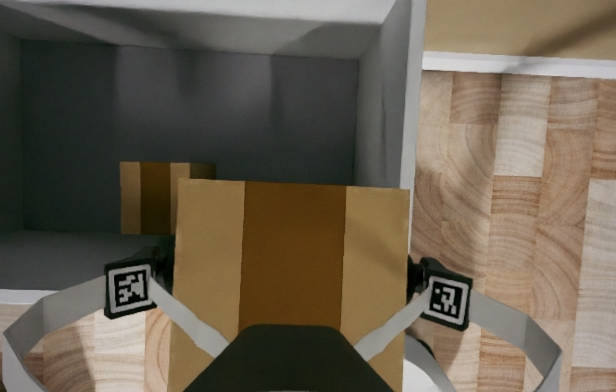

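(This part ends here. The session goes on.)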